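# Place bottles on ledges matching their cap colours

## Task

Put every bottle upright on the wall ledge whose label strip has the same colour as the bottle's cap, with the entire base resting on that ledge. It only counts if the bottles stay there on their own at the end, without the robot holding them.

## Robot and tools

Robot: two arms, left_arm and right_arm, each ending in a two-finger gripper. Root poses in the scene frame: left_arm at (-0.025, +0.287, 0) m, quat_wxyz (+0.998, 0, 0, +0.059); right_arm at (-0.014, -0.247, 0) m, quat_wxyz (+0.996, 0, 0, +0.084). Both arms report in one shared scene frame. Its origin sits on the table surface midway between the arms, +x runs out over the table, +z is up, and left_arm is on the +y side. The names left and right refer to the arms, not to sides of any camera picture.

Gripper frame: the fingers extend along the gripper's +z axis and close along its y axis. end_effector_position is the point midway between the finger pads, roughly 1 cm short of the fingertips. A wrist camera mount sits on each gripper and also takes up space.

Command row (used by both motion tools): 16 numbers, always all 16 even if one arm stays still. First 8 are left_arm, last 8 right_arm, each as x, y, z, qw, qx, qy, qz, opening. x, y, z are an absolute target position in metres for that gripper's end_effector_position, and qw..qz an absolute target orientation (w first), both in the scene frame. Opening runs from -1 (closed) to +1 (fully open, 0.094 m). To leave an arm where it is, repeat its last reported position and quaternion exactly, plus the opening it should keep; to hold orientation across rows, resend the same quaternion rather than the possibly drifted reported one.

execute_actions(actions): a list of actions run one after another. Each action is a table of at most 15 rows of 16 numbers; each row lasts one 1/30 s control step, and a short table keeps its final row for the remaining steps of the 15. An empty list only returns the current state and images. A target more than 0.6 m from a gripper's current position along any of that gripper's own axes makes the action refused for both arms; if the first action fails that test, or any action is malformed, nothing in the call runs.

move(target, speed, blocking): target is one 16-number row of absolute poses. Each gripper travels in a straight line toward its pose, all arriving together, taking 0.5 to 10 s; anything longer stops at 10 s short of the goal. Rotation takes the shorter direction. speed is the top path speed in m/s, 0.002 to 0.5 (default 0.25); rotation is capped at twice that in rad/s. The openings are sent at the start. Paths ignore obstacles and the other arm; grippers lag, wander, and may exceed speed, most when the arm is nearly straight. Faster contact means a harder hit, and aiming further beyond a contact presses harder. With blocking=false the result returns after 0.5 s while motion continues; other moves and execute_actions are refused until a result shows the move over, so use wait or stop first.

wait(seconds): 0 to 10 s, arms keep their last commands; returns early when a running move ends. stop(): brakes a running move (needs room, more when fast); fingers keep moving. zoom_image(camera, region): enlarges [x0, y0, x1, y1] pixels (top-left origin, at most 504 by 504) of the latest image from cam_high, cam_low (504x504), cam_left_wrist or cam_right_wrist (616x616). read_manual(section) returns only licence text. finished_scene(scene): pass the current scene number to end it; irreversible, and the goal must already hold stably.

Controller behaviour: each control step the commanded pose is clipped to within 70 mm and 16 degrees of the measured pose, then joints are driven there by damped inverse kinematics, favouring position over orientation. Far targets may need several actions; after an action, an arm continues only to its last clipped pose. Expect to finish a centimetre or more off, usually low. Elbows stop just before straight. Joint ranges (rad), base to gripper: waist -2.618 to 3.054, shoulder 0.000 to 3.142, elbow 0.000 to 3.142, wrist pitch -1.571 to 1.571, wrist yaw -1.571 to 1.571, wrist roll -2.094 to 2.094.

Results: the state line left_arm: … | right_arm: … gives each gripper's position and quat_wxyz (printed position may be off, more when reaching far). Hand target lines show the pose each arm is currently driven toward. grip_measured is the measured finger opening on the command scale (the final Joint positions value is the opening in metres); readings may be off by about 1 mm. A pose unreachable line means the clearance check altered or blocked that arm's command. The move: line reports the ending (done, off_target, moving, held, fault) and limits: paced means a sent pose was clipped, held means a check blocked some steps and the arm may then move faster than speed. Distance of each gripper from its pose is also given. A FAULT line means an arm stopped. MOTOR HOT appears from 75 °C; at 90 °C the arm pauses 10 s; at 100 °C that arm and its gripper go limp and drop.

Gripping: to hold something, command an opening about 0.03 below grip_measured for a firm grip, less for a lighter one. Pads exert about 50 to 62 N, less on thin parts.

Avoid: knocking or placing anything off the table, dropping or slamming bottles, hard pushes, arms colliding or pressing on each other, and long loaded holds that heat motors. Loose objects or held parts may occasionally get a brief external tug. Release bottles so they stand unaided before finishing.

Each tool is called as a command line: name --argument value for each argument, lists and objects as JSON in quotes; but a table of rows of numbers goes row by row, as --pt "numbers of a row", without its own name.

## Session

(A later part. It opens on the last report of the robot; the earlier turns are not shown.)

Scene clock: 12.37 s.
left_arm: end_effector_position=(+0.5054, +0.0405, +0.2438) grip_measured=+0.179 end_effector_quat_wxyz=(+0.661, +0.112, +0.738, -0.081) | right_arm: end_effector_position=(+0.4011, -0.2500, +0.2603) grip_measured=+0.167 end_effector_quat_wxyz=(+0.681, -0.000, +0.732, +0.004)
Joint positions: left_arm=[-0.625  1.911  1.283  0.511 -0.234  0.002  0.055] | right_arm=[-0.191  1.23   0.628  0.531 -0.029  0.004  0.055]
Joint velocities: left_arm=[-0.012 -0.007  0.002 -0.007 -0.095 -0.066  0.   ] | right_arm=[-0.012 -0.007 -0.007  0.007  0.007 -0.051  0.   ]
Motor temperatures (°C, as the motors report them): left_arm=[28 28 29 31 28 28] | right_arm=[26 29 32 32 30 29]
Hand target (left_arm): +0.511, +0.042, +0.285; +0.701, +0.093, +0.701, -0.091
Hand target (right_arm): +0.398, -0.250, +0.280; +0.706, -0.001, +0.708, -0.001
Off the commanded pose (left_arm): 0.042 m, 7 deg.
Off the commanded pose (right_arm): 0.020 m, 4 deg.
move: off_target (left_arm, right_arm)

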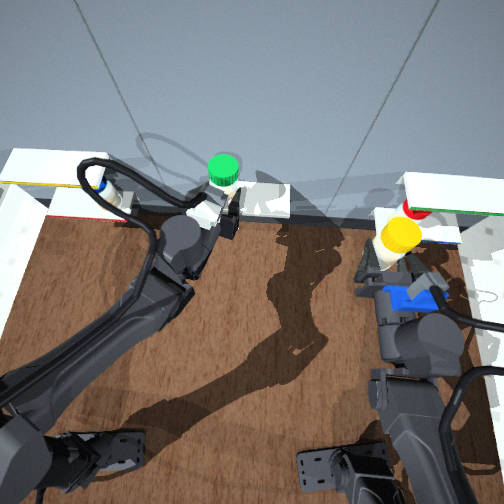

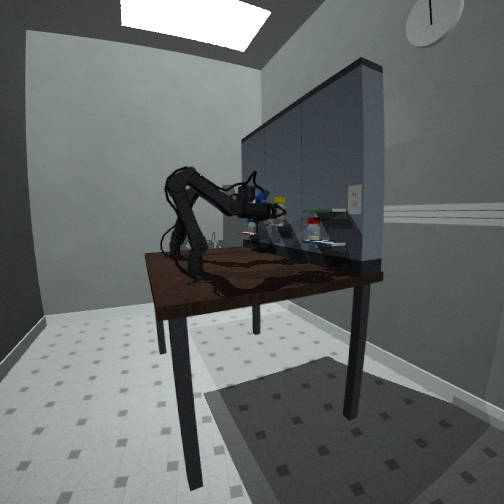

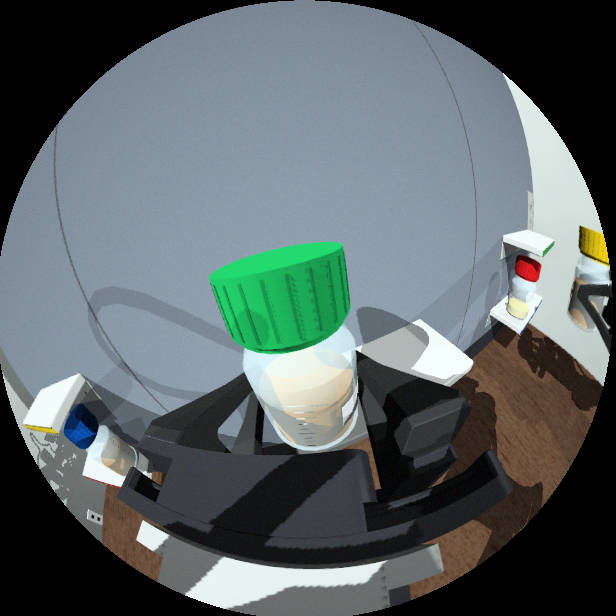

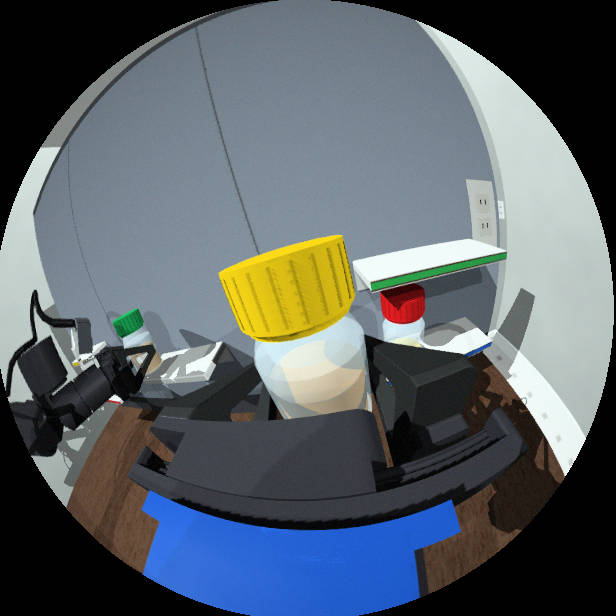

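move --target '[0.53,0.031,0.293,0.731,0.088,0.670,-0.096,0.14, 0.40,-0.25,0.28,0.707,0,0.707,0,0.13]' --speed 0.1

zoom_image --camera "cam_right_wrist" --region '[60, 290, 260, 420]'

Scene clock: 14.27 s.
left_arm: end_effector_position=(+0.5242, +0.0307, +0.2517) grip_measured=+0.179 end_effector_quat_wxyz=(+0.693, +0.105, +0.709, -0.086) | right_arm: end_effector_position=(+0.4013, -0.2503, +0.2622) grip_measured=+0.167 end_effector_quat_wxyz=(+0.684, +0.000, +0.729, +0.003)
Joint positions: left_arm=[-0.625  2.001  1.351  0.622 -0.237  0.018  0.055] | right_arm=[-0.191  1.23   0.628  0.538 -0.027  0.004  0.055]
Joint velocities: left_arm=[-0.002  0.032 -0.012 -0.066  0.007  0.022  0.   ] | right_arm=[-0.022  0.007 -0.012 -0.037  0.007 -0.007  0.   ]
Motor temperatures (°C, as the motors report them): left_arm=[28 28 29 31 28 28] | right_arm=[26 29 32 33 30 29]
Hand target (left_arm): +0.527, +0.032, +0.292; +0.731, +0.088, +0.670, -0.094
Hand target (right_arm): +0.400, -0.250, +0.280; +0.707, +0.000, +0.708, +0.000
Off the commanded pose (left_arm): 0.042 m, 7 deg.
Off the commanded pose (right_arm): 0.018 m, 4 deg.
move: off_target (left_arm, right_arm)

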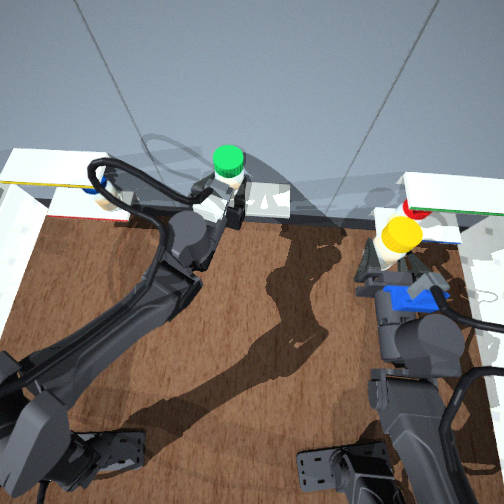

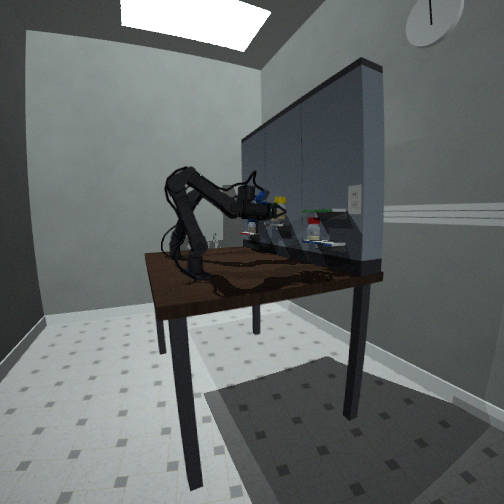

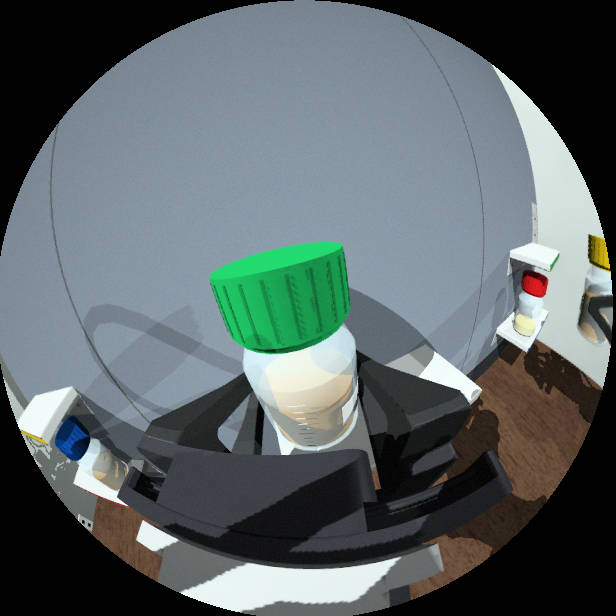

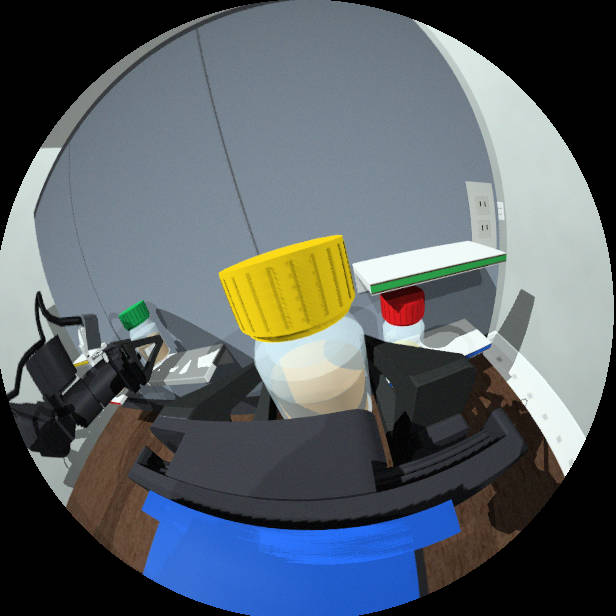

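Region (60, 290, 260, 420) of cam_right_wrist's 616x616 image, scaled by 2.520, with more detail than that image has; it fills the top 328 rows of this view, and the rest is white.

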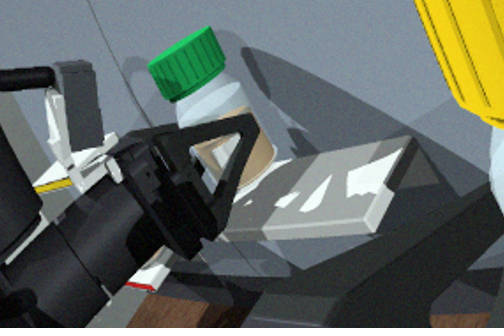

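move --target '[0.528,0.031,0.25,0.705,0.092,0.697,-0.093,0.14, 0.43,-0.20,0.295,0.725,0,0.688,0,0.13]' --speed 0.05

Scene clock: 16.17 s.
left_arm: end_effector_position=(+0.5278, +0.0287, +0.2387) grip_measured=+0.179 end_effector_quat_wxyz=(+0.689, +0.104, +0.712, -0.086) | right_arm: end_effector_position=(+0.4237, -0.2018, +0.2632) grip_measured=+0.167 end_effector_quat_wxyz=(+0.694, -0.003, +0.720, -0.001)
Joint positions: left_arm=[-0.625  2.031  1.351  0.643 -0.238  0.012  0.055] | right_arm=[-0.003  1.356  0.69   0.629  0.163  0.     0.055]
Joint velocities: left_arm=[-0.007  0.007 -0.012 -0.037 -0.051 -0.007 -0.   ] | right_arm=[ 0.007 -0.002 -0.002 -0.022  0.007 -0.007 -0.001]
Motor temperatures (°C, as the motors report them): left_arm=[28 29 29 32 28 28] | right_arm=[26 29 33 33 30 29]
Hand target (left_arm): +0.528, +0.031, +0.250; +0.705, +0.092, +0.697, -0.093
Hand target (right_arm): +0.427, -0.200, +0.295; +0.725, +0.000, +0.689, -0.000
Off the commanded pose (left_arm): 0.012 m, 3 deg.
Off the commanded pose (right_arm): 0.032 m, 5 deg.
move: off_target (left_arm, right_arm)

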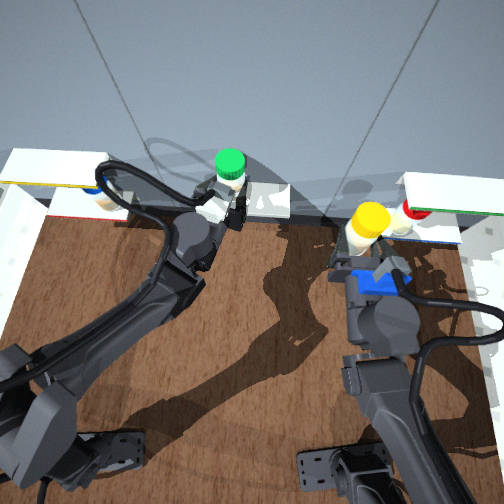

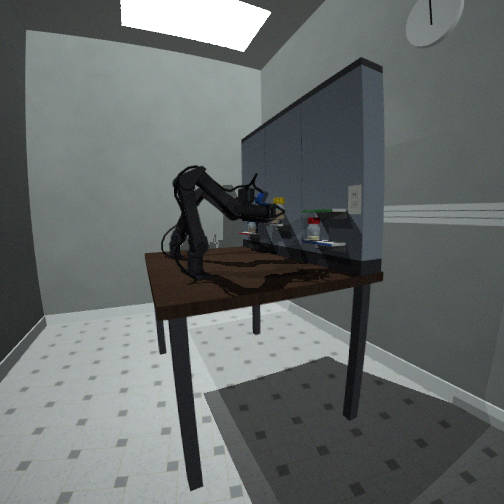

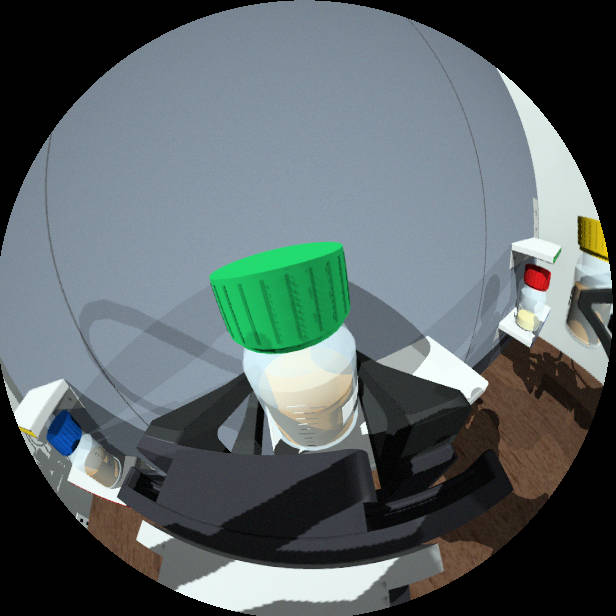

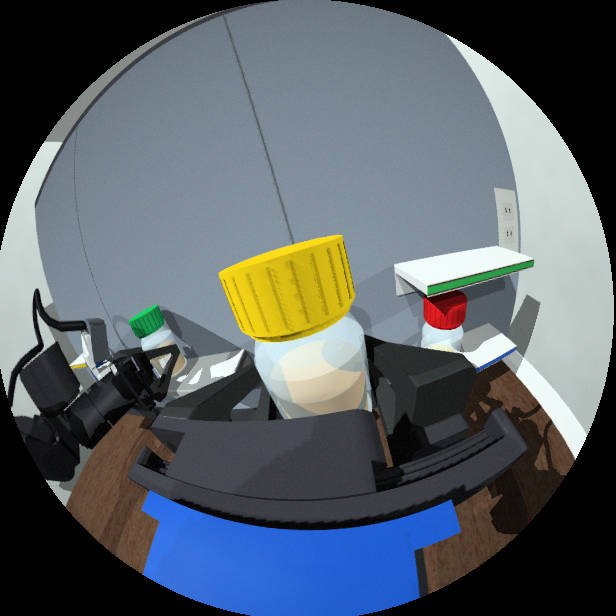

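execute_actions --actions '[[[0.528,0.031,0.24,0.705,0.092,0.697,-0.093,0.14, 0.43,-0.20,0.295,0.725,0,0.688,0,0.13]]]'

Scene clock: 16.80 s.
left_arm: end_effector_position=(+0.5277, +0.0289, +0.2382) grip_measured=+0.179 end_effector_quat_wxyz=(+0.698, +0.100, +0.703, -0.090) | right_arm: end_effector_position=(+0.4237, -0.2020, +0.2635) grip_measured=+0.167 end_effector_quat_wxyz=(+0.695, -0.003, +0.719, -0.001)
Joint positions: left_arm=[-0.625  2.042  1.336  0.696 -0.238  0.011  0.055] | right_arm=[-0.003  1.356  0.69   0.631  0.163  0.     0.055]
Joint velocities: left_arm=[-0.017  0.017 -0.022  0.022 -0.007  0.007 -0.001] | right_arm=[-0.002 -0.012  0.012 -0.095 -0.007 -0.081  0.002]
Motor temperatures (°C, as the motors report them): left_arm=[28 29 29 32 28 28] | right_arm=[26 29 33 34 30 29]
Hand target (left_arm): +0.528, +0.031, +0.240; +0.705, +0.092, +0.697, -0.093
Hand target (right_arm): +0.428, -0.200, +0.295; +0.725, +0.001, +0.689, +0.000
Off the commanded pose (left_arm): 0.003 m, 1 deg.
Off the commanded pose (right_arm): 0.032 m, 5 deg.

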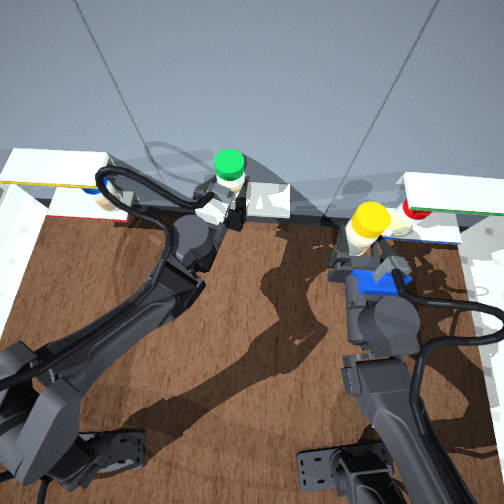

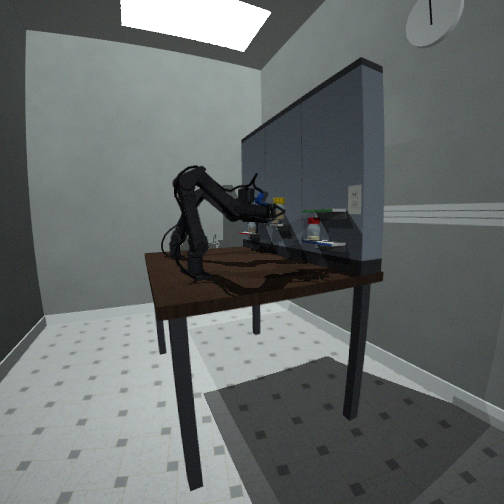

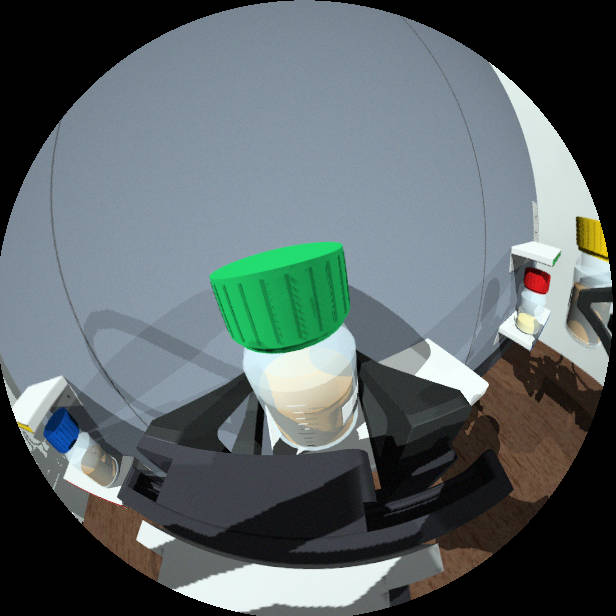

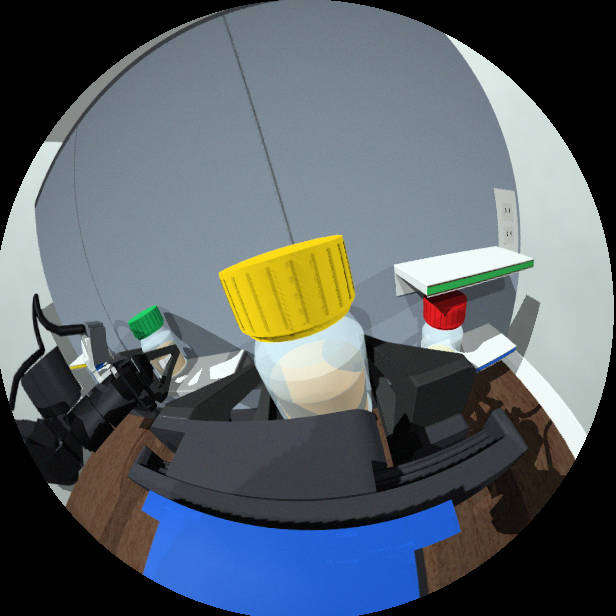

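execute_actions --actions '[[[0.528,0.031,0.246,0.701,0.092,0.701,-0.092,1, 0.43,-0.20,0.295,0.725,0,0.688,0,0.13]]]'

move --target '[0.44,0.055,0.25,0.701,0.092,0.701,-0.092,1, 0.49,-0.19,0.30,0.735,0,0.678,0,0.13]' --speed 0.2

move --target '[0.41,0.31,0.185,0.707,0,0.707,0,1, 0.535,-0.085,0.30,0.735,0,0.678,0,0.13]' --speed 0.25

Scene clock: 17.53 s.
left_arm: end_effector_position=(+0.5277, +0.0289, +0.2372) grip_measured=+1.000 end_effector_quat_wxyz=(+0.697, +0.100, +0.705, -0.090) | right_arm: end_effector_position=(+0.4237, -0.2020, +0.2635) grip_measured=+0.167 end_effector_quat_wxyz=(+0.695, -0.003, +0.719, -0.001)
Joint positions: left_arm=[-0.625  2.042  1.336  0.692 -0.238  0.01   0.094] | right_arm=[-0.003  1.356  0.69   0.631  0.163  0.     0.055]
Joint velocities: left_arm=[ 0.002 -0.007  0.012 -0.022  0.051 -0.037  0.   ] | right_arm=[ 0.002  0.007 -0.027  0.022  0.007 -0.037 -0.   ]
Motor temperatures (°C, as the motors report them): left_arm=[28 29 29 32 28 28] | right_arm=[26 29 33 34 30 29]
Hand target (left_arm): +0.528, +0.031, +0.246; +0.701, +0.092, +0.701, -0.092
Hand target (right_arm): +0.428, -0.200, +0.295; +0.725, +0.000, +0.689, +0.000
Off the commanded pose (left_arm): 0.009 m, 1 deg.
Off the commanded pose (right_arm): 0.032 m, 5 deg.

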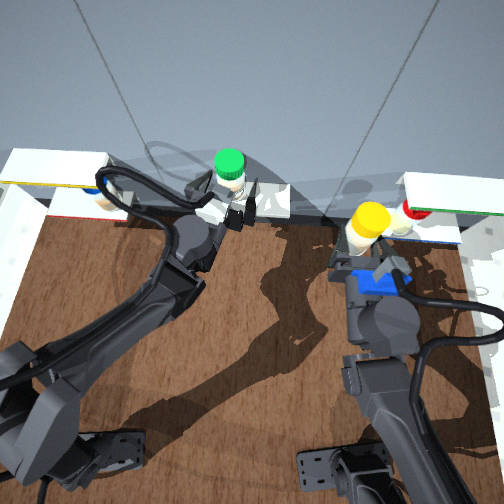

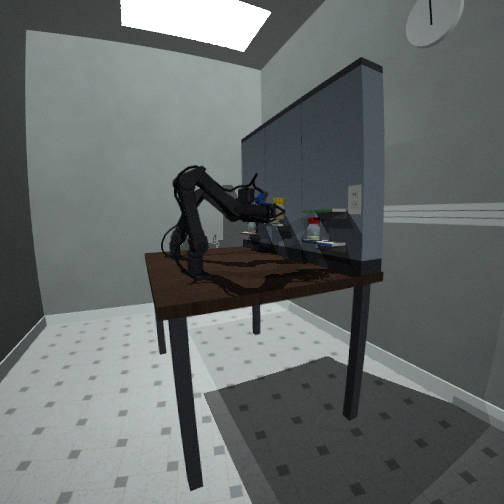

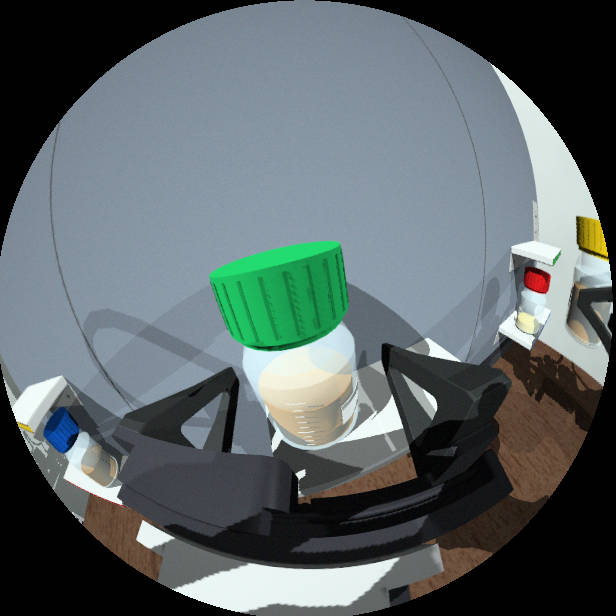

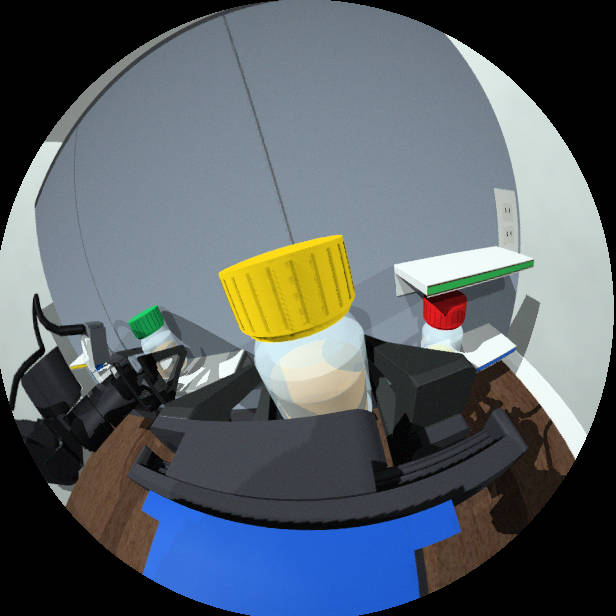

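Scene clock: 19.07 s.
left_arm: end_effector_position=(+0.4453, +0.0552, +0.2425) grip_measured=+1.000 end_effector_quat_wxyz=(+0.695, +0.098, +0.707, -0.086) | right_arm: end_effector_position=(+0.4887, -0.1914, +0.2616) grip_measured=+0.167 end_effector_quat_wxyz=(+0.700, -0.003, +0.714, -0.002)
Joint positions: left_arm=[-0.677  1.746  0.958  0.769 -0.298  0.01   0.094] | right_arm=[-0.003  1.628  0.911  0.699  0.165 -0.004  0.055]
Joint velocities: left_arm=[ 0.022 -0.002 -0.007 -0.066 -0.066 -0.022  0.   ] | right_arm=[-0.007  0.017 -0.012 -0.037  0.022 -0.007 -0.001]
Motor temperatures (°C, as the motors report them): left_arm=[28 29 29 32 28 28] | right_arm=[26 29 33 35 30 29]
Hand target (left_arm): +0.440, +0.056, +0.250; +0.701, +0.092, +0.701, -0.092
Hand target (right_arm): +0.488, -0.189, +0.299; +0.735, +0.001, +0.679, +0.000
Off the commanded pose (left_arm): 0.009 m, 1 deg.
Off the commanded pose (right_arm): 0.038 m, 6 deg.
move: off_target (right_arm)

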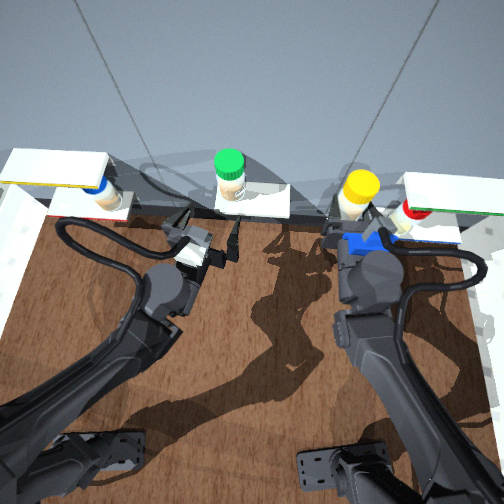

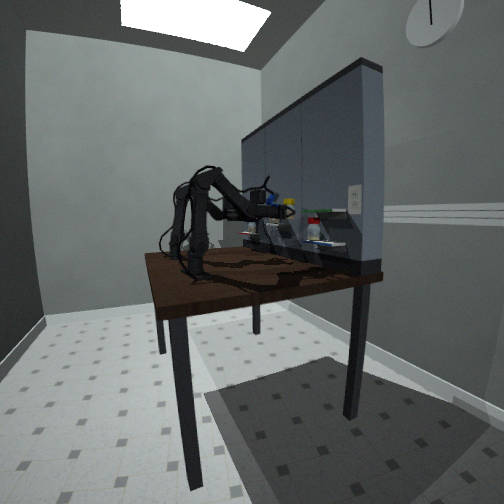

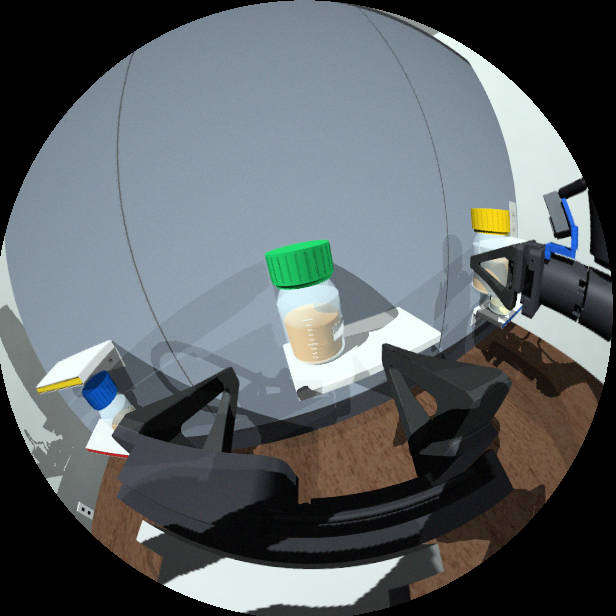

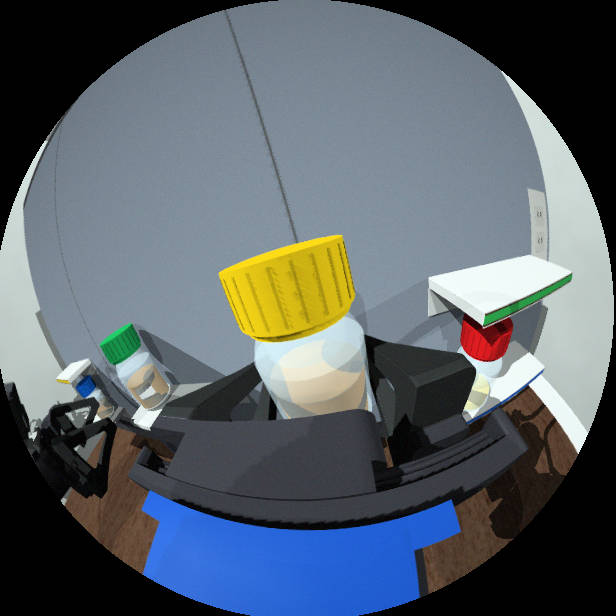

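Scene clock: 20.80 s.
left_arm: end_effector_position=(+0.4140, +0.3095, +0.1881) grip_measured=+1.000 end_effector_quat_wxyz=(+0.706, +0.001, +0.708, +0.005) | right_arm: end_effector_position=(+0.5297, -0.0856, +0.2735) grip_measured=+0.167 end_effector_quat_wxyz=(+0.713, -0.010, +0.701, -0.004)
Joint positions: left_arm=[-0.04   1.608  0.493  1.112  0.073  0.008  0.094] | right_arm=[ 0.24   1.871  1.216  0.673  0.402 -0.027  0.055]
Joint velocities: left_arm=[ 0.012  0.012 -0.002  0.022  0.022  0.007  0.   ] | right_arm=[ 0.002 -0.017 -0.022  0.022  0.022 -0.037  0.001]
Motor temperatures (°C, as the motors report them): left_arm=[28 29 29 33 28 28] | right_arm=[26 30 33 35 30 29]
Hand target (left_arm): +0.411, +0.309, +0.185; +0.706, -0.001, +0.708, -0.001
Hand target (right_arm): +0.532, -0.084, +0.300; +0.735, -0.000, +0.678, -0.001
Off the commanded pose (left_arm): 0.005 m, 1 deg.
Off the commanded pose (right_arm): 0.027 m, 4 deg.
move: off_target (right_arm)

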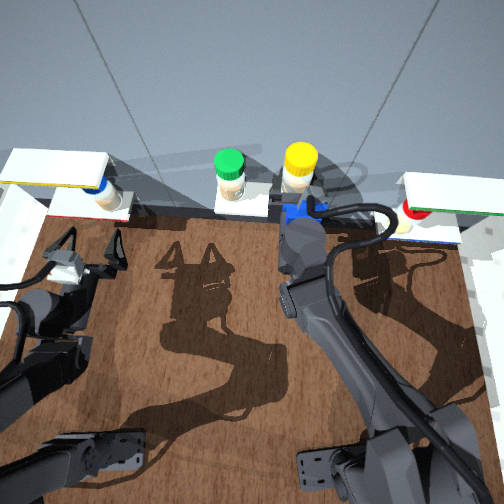

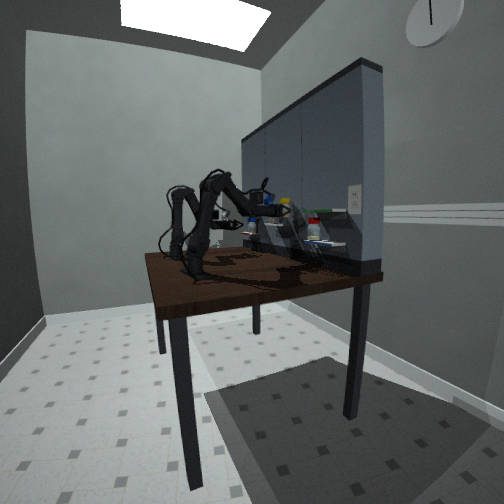

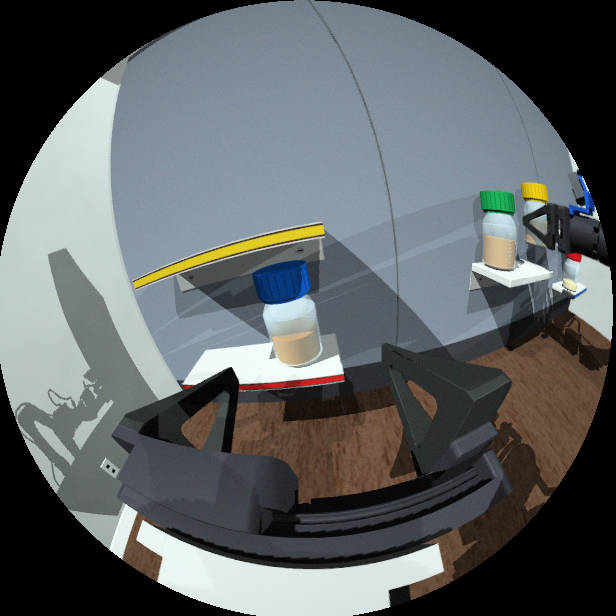

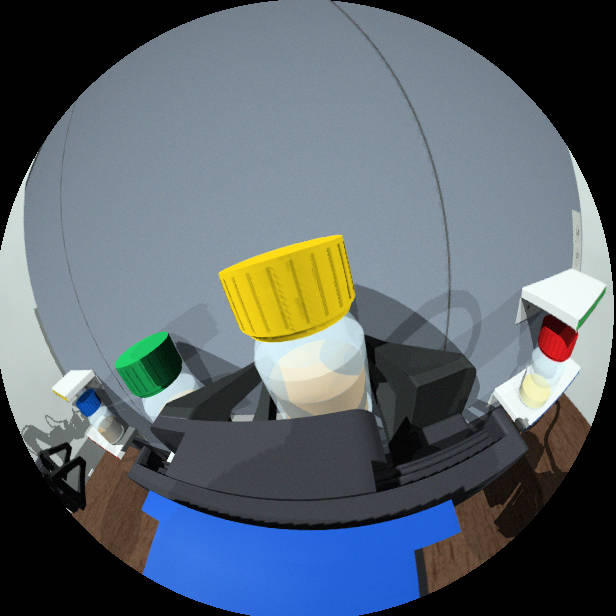

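move --target '[0.47,0.322,0.185,0.707,0,0.707,0,1, 0.528,-0.058,0.285,0.73,0,0.683,0,0.13]' --speed 0.1

zoom_image --camera "cam_low" --region '[210, 170, 310, 250]'

Scene clock: 22.13 s.
left_arm: end_effector_position=(+0.4639, +0.3183, +0.1787) grip_measured=+1.000 end_effector_quat_wxyz=(+0.702, +0.002, +0.712, +0.003) | right_arm: end_effector_position=(+0.5240, -0.0611, +0.2543) grip_measured=+0.167 end_effector_quat_wxyz=(+0.702, -0.015, +0.712, -0.009)
Joint positions: left_arm=[-0.021  1.801  0.688  1.099  0.097  0.008  0.094] | right_arm=[ 0.301  1.907  1.216  0.676  0.462 -0.028  0.055]
Joint velocities: left_arm=[-0.002  0.007 -0.002 -0.022  0.022  0.022  0.   ] | right_arm=[-0.002  0.002  0.007  0.037  0.125 -0.007  0.001]
Motor temperatures (°C, as the motors report them): left_arm=[28 29 29 33 28 28] | right_arm=[26 30 34 35 30 29]
Hand target (left_arm): +0.470, +0.322, +0.185; +0.707, -0.000, +0.707, +0.000
Hand target (right_arm): +0.526, -0.059, +0.285; +0.730, +0.000, +0.684, +0.000
Off the commanded pose (left_arm): 0.009 m, 1 deg.
Off the commanded pose (right_arm): 0.031 m, 5 deg.
move: off_target (right_arm)

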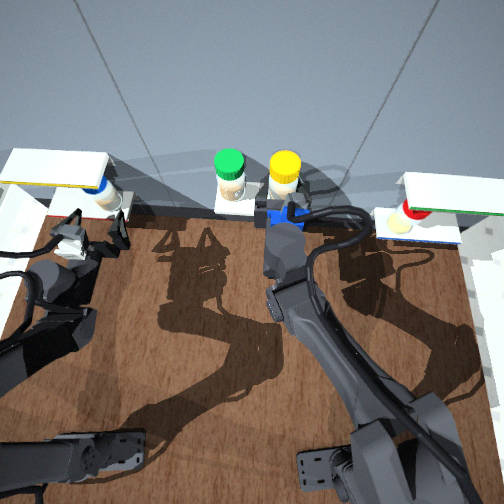

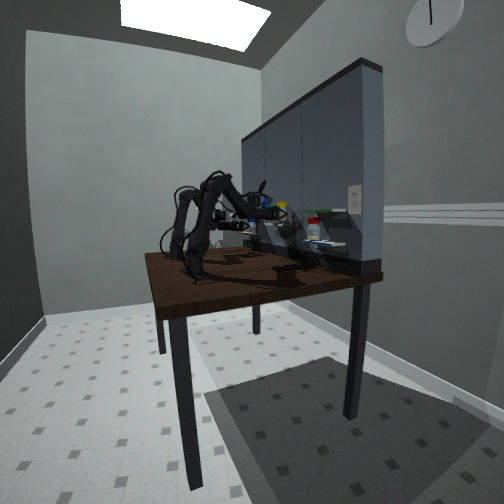

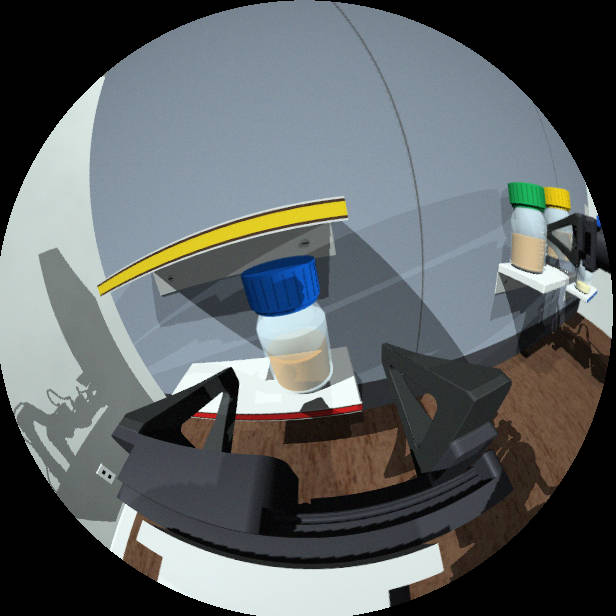

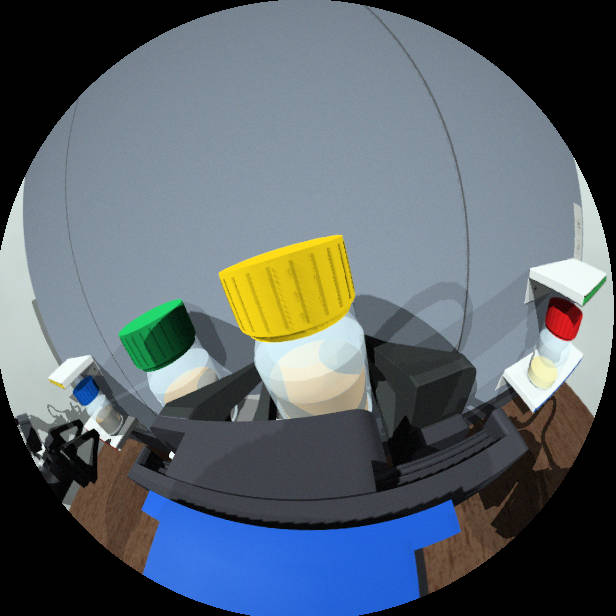

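Region (210, 170, 310, 250) of cam_low's 504x504 image, scaled by 5.040, with more detail than that image has; it fills the top 403 rows of this view, and the rest is white.

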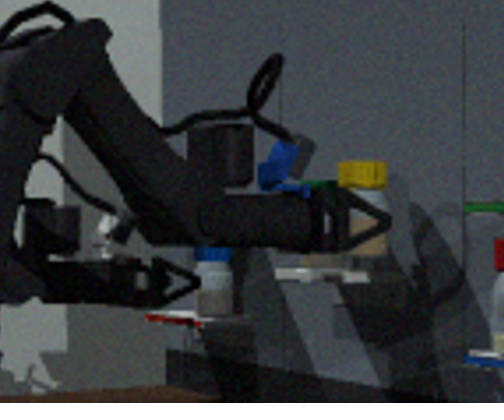

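move --target '[0.505,0.331,0.174,0.707,0,0.707,0,1, 0.525,-0.056,0.243,0.709,0,0.705,0,0.13]' --speed 0.05

Scene clock: 23.40 s.
left_arm: end_effector_position=(+0.4990, +0.3269, +0.1678) grip_measured=+1.000 end_effector_quat_wxyz=(+0.702, +0.003, +0.712, +0.002) | right_arm: end_effector_position=(+0.5287, -0.0605, +0.2407) grip_measured=+0.167 end_effector_quat_wxyz=(+0.701, -0.006, +0.713, -0.007)
Joint positions: left_arm=[-0.006  1.942  0.83   1.096  0.112  0.008  0.094] | right_arm=[ 0.301  1.947  1.216  0.711  0.472 -0.009  0.055]
Joint velocities: left_arm=[ 0.002 -0.002 -0.007 -0.051  0.081  0.007  0.   ] | right_arm=[-0.002 -0.002 -0.032 -0.022 -0.037 -0.007 -0.   ]
Motor temperatures (°C, as the motors report them): left_arm=[28 29 29 33 28 28] | right_arm=[26 30 34 35 30 29]
Hand target (left_arm): +0.505, +0.331, +0.174; +0.707, +0.000, +0.707, +0.000
Hand target (right_arm): +0.525, -0.056, +0.243; +0.709, +0.000, +0.706, +0.000
Off the commanded pose (left_arm): 0.010 m, 1 deg.
Off the commanded pose (right_arm): 0.006 m, 2 deg.
move: done

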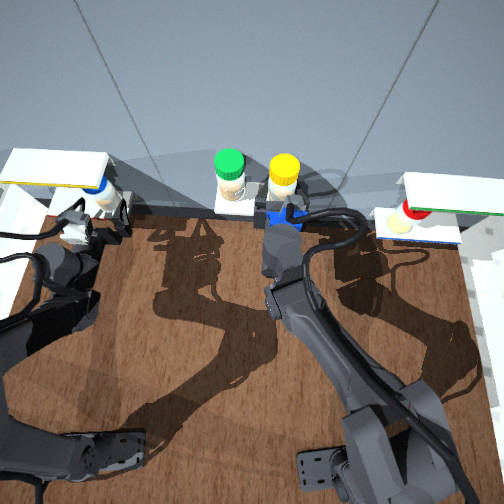

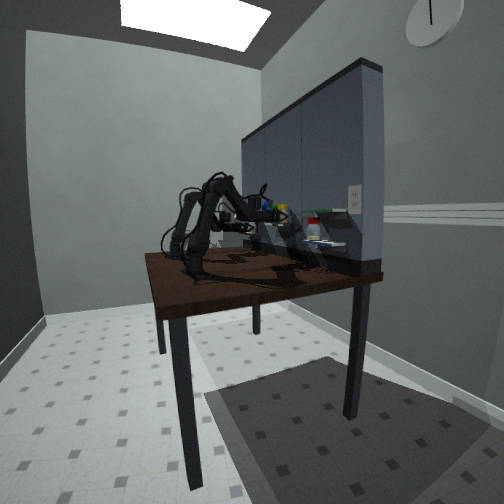

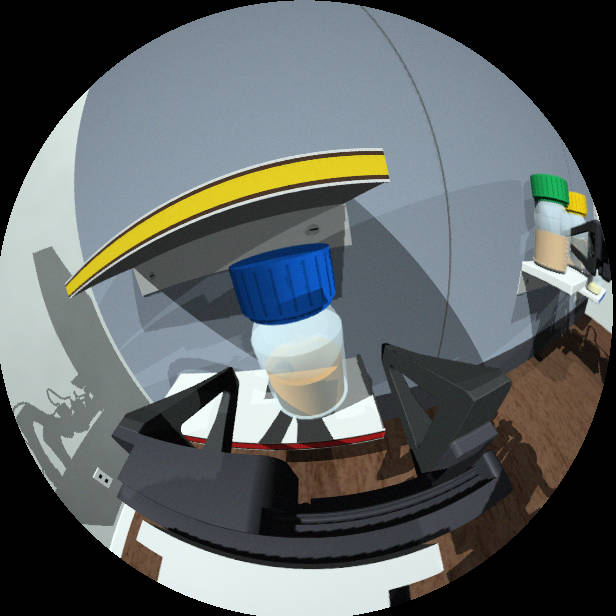

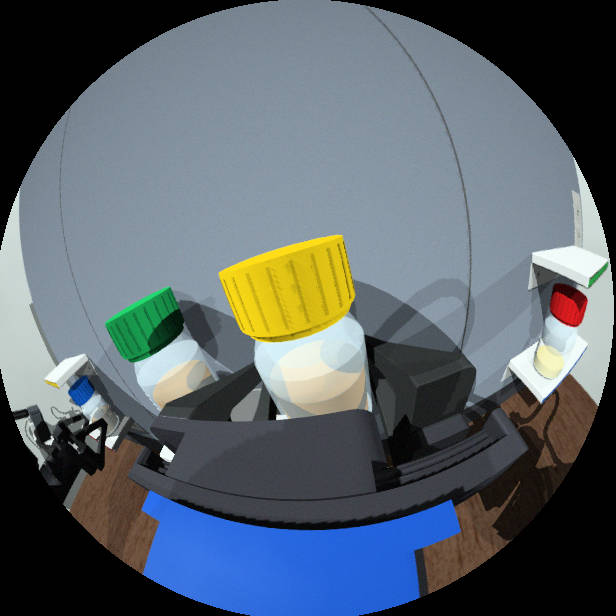

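move --target '[0.531,0.333,0.173,0.707,0,0.707,0,0.8, 0.527,-0.060,0.243,0.707,0,0.707,0,0.6]' --speed 0.08

move --target '[0.531,0.333,0.173,0.707,0,0.707,0,0.14, 0.45,-0.060,0.247,0.707,0,0.707,0,0.6]' --speed 0.15

Scene clock: 24.57 s.
left_arm: end_effector_position=(+0.5253, +0.3297, +0.1680) grip_measured=+0.803 end_effector_quat_wxyz=(+0.703, +0.003, +0.711, +0.002) | right_arm: end_effector_position=(+0.5287, -0.0605, +0.2484) grip_measured=+0.597 end_effector_quat_wxyz=(+0.711, +0.001, +0.703, -0.001)
Joint positions: left_arm=[-0.006  2.017  0.949  1.058  0.113  0.008  0.085] | right_arm=[ 0.301  1.947  1.216  0.744  0.472 -0.007  0.075]
Joint velocities: left_arm=[-0.012  0.002 -0.002 -0.081  0.007  0.051 -0.001] | right_arm=[-0.007  0.002  0.002  0.007 -0.007 -0.022 -0.   ]
Motor temperatures (°C, as the motors report them): left_arm=[28 29 29 33 28 28] | right_arm=[26 31 33 36 30 29]
Hand target (left_arm): +0.531, +0.333, +0.173; +0.707, +0.000, +0.707, +0.000
Hand target (right_arm): +0.527, -0.060, +0.243; +0.707, +0.000, +0.707, +0.000
Off the commanded pose (left_arm): 0.008 m, 1 deg.
Off the commanded pose (right_arm): 0.006 m, 1 deg.
move: done

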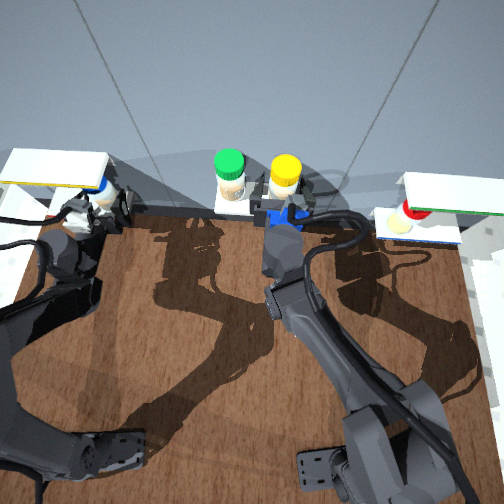

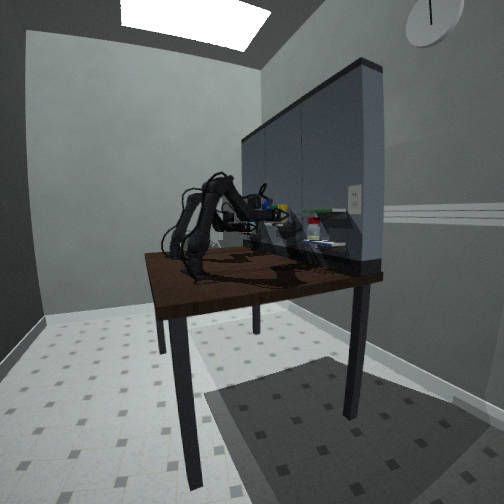

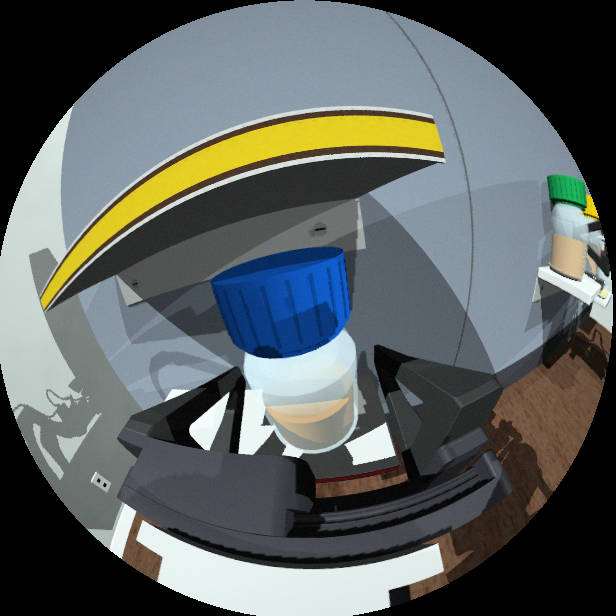

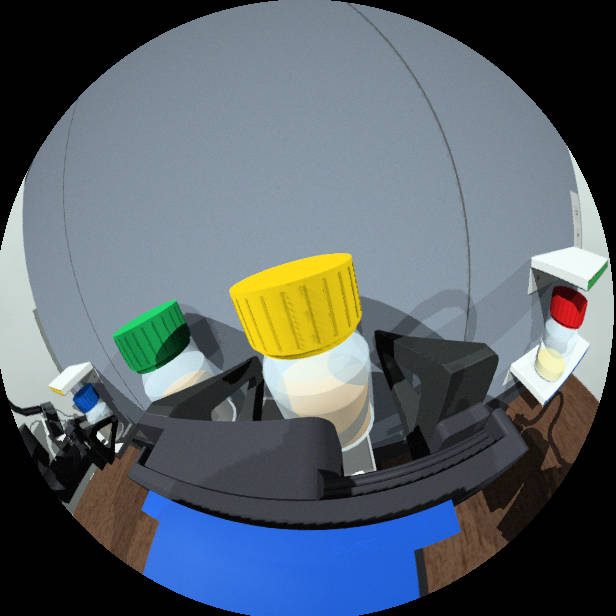

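Scene clock: 25.53 s.
left_arm: end_effector_position=(+0.5253, +0.3297, +0.1680) grip_measured=+0.178 end_effector_quat_wxyz=(+0.703, +0.003, +0.711, +0.002) | right_arm: end_effector_position=(+0.4556, -0.0593, +0.2526) grip_measured=+0.597 end_effector_quat_wxyz=(+0.712, -0.001, +0.702, +0.002)
Joint positions: left_arm=[-0.006  2.017  0.949  1.057  0.113  0.008  0.055] | right_arm=[ 0.397  1.723  0.939  0.8    0.561 -0.007  0.075]
Joint velocities: left_arm=[ 0.002  0.002  0.002 -0.007 -0.007  0.022  0.001] | right_arm=[-0.007  0.017  0.002  0.037  0.007 -0.066  0.   ]
Motor temperatures (°C, as the motors report them): left_arm=[28 29 29 33 28 28] | right_arm=[26 31 33 36 30 29]
Hand target (left_arm): +0.531, +0.333, +0.173; +0.707, +0.000, +0.707, +0.000
Hand target (right_arm): +0.450, -0.061, +0.247; +0.707, -0.000, +0.707, -0.000
Off the commanded pose (left_arm): 0.008 m, 1 deg.
Off the commanded pose (right_arm): 0.008 m, 1 deg.
move: done

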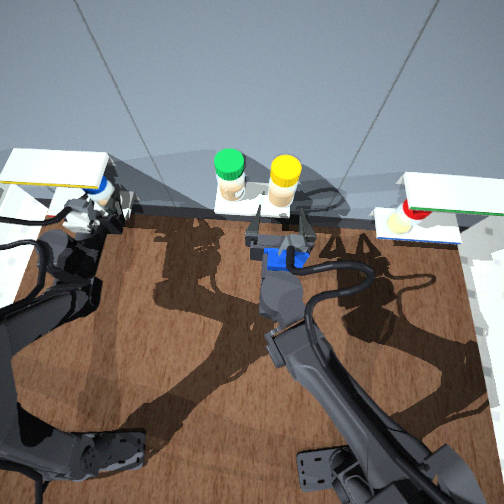

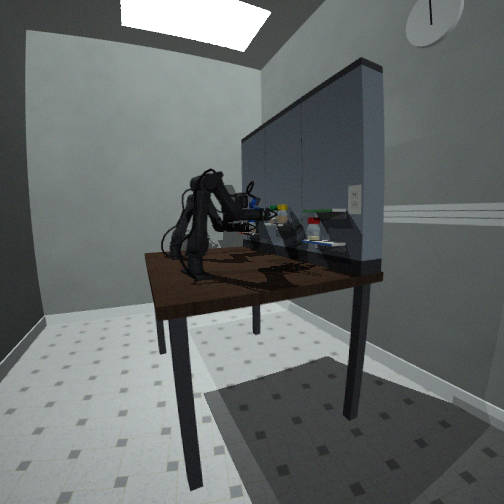

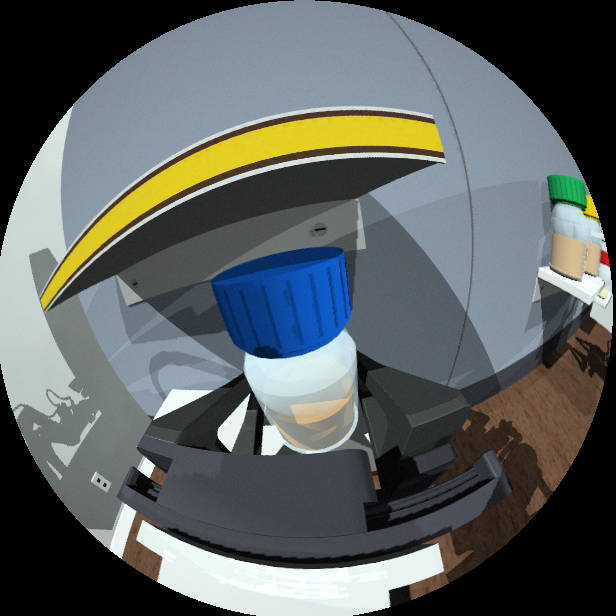

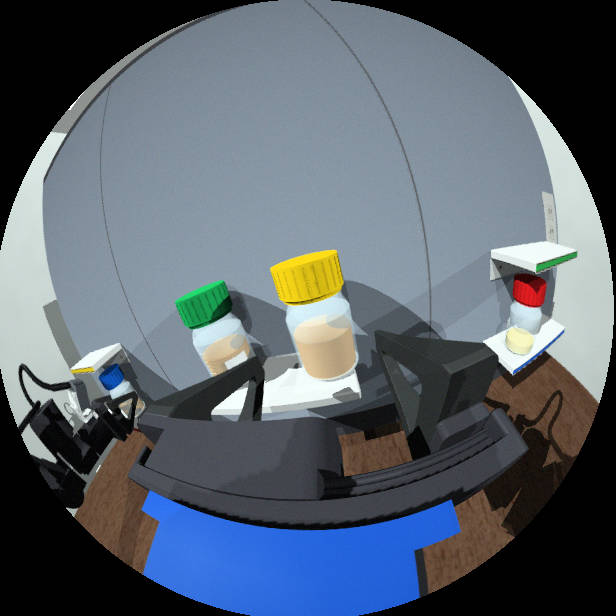

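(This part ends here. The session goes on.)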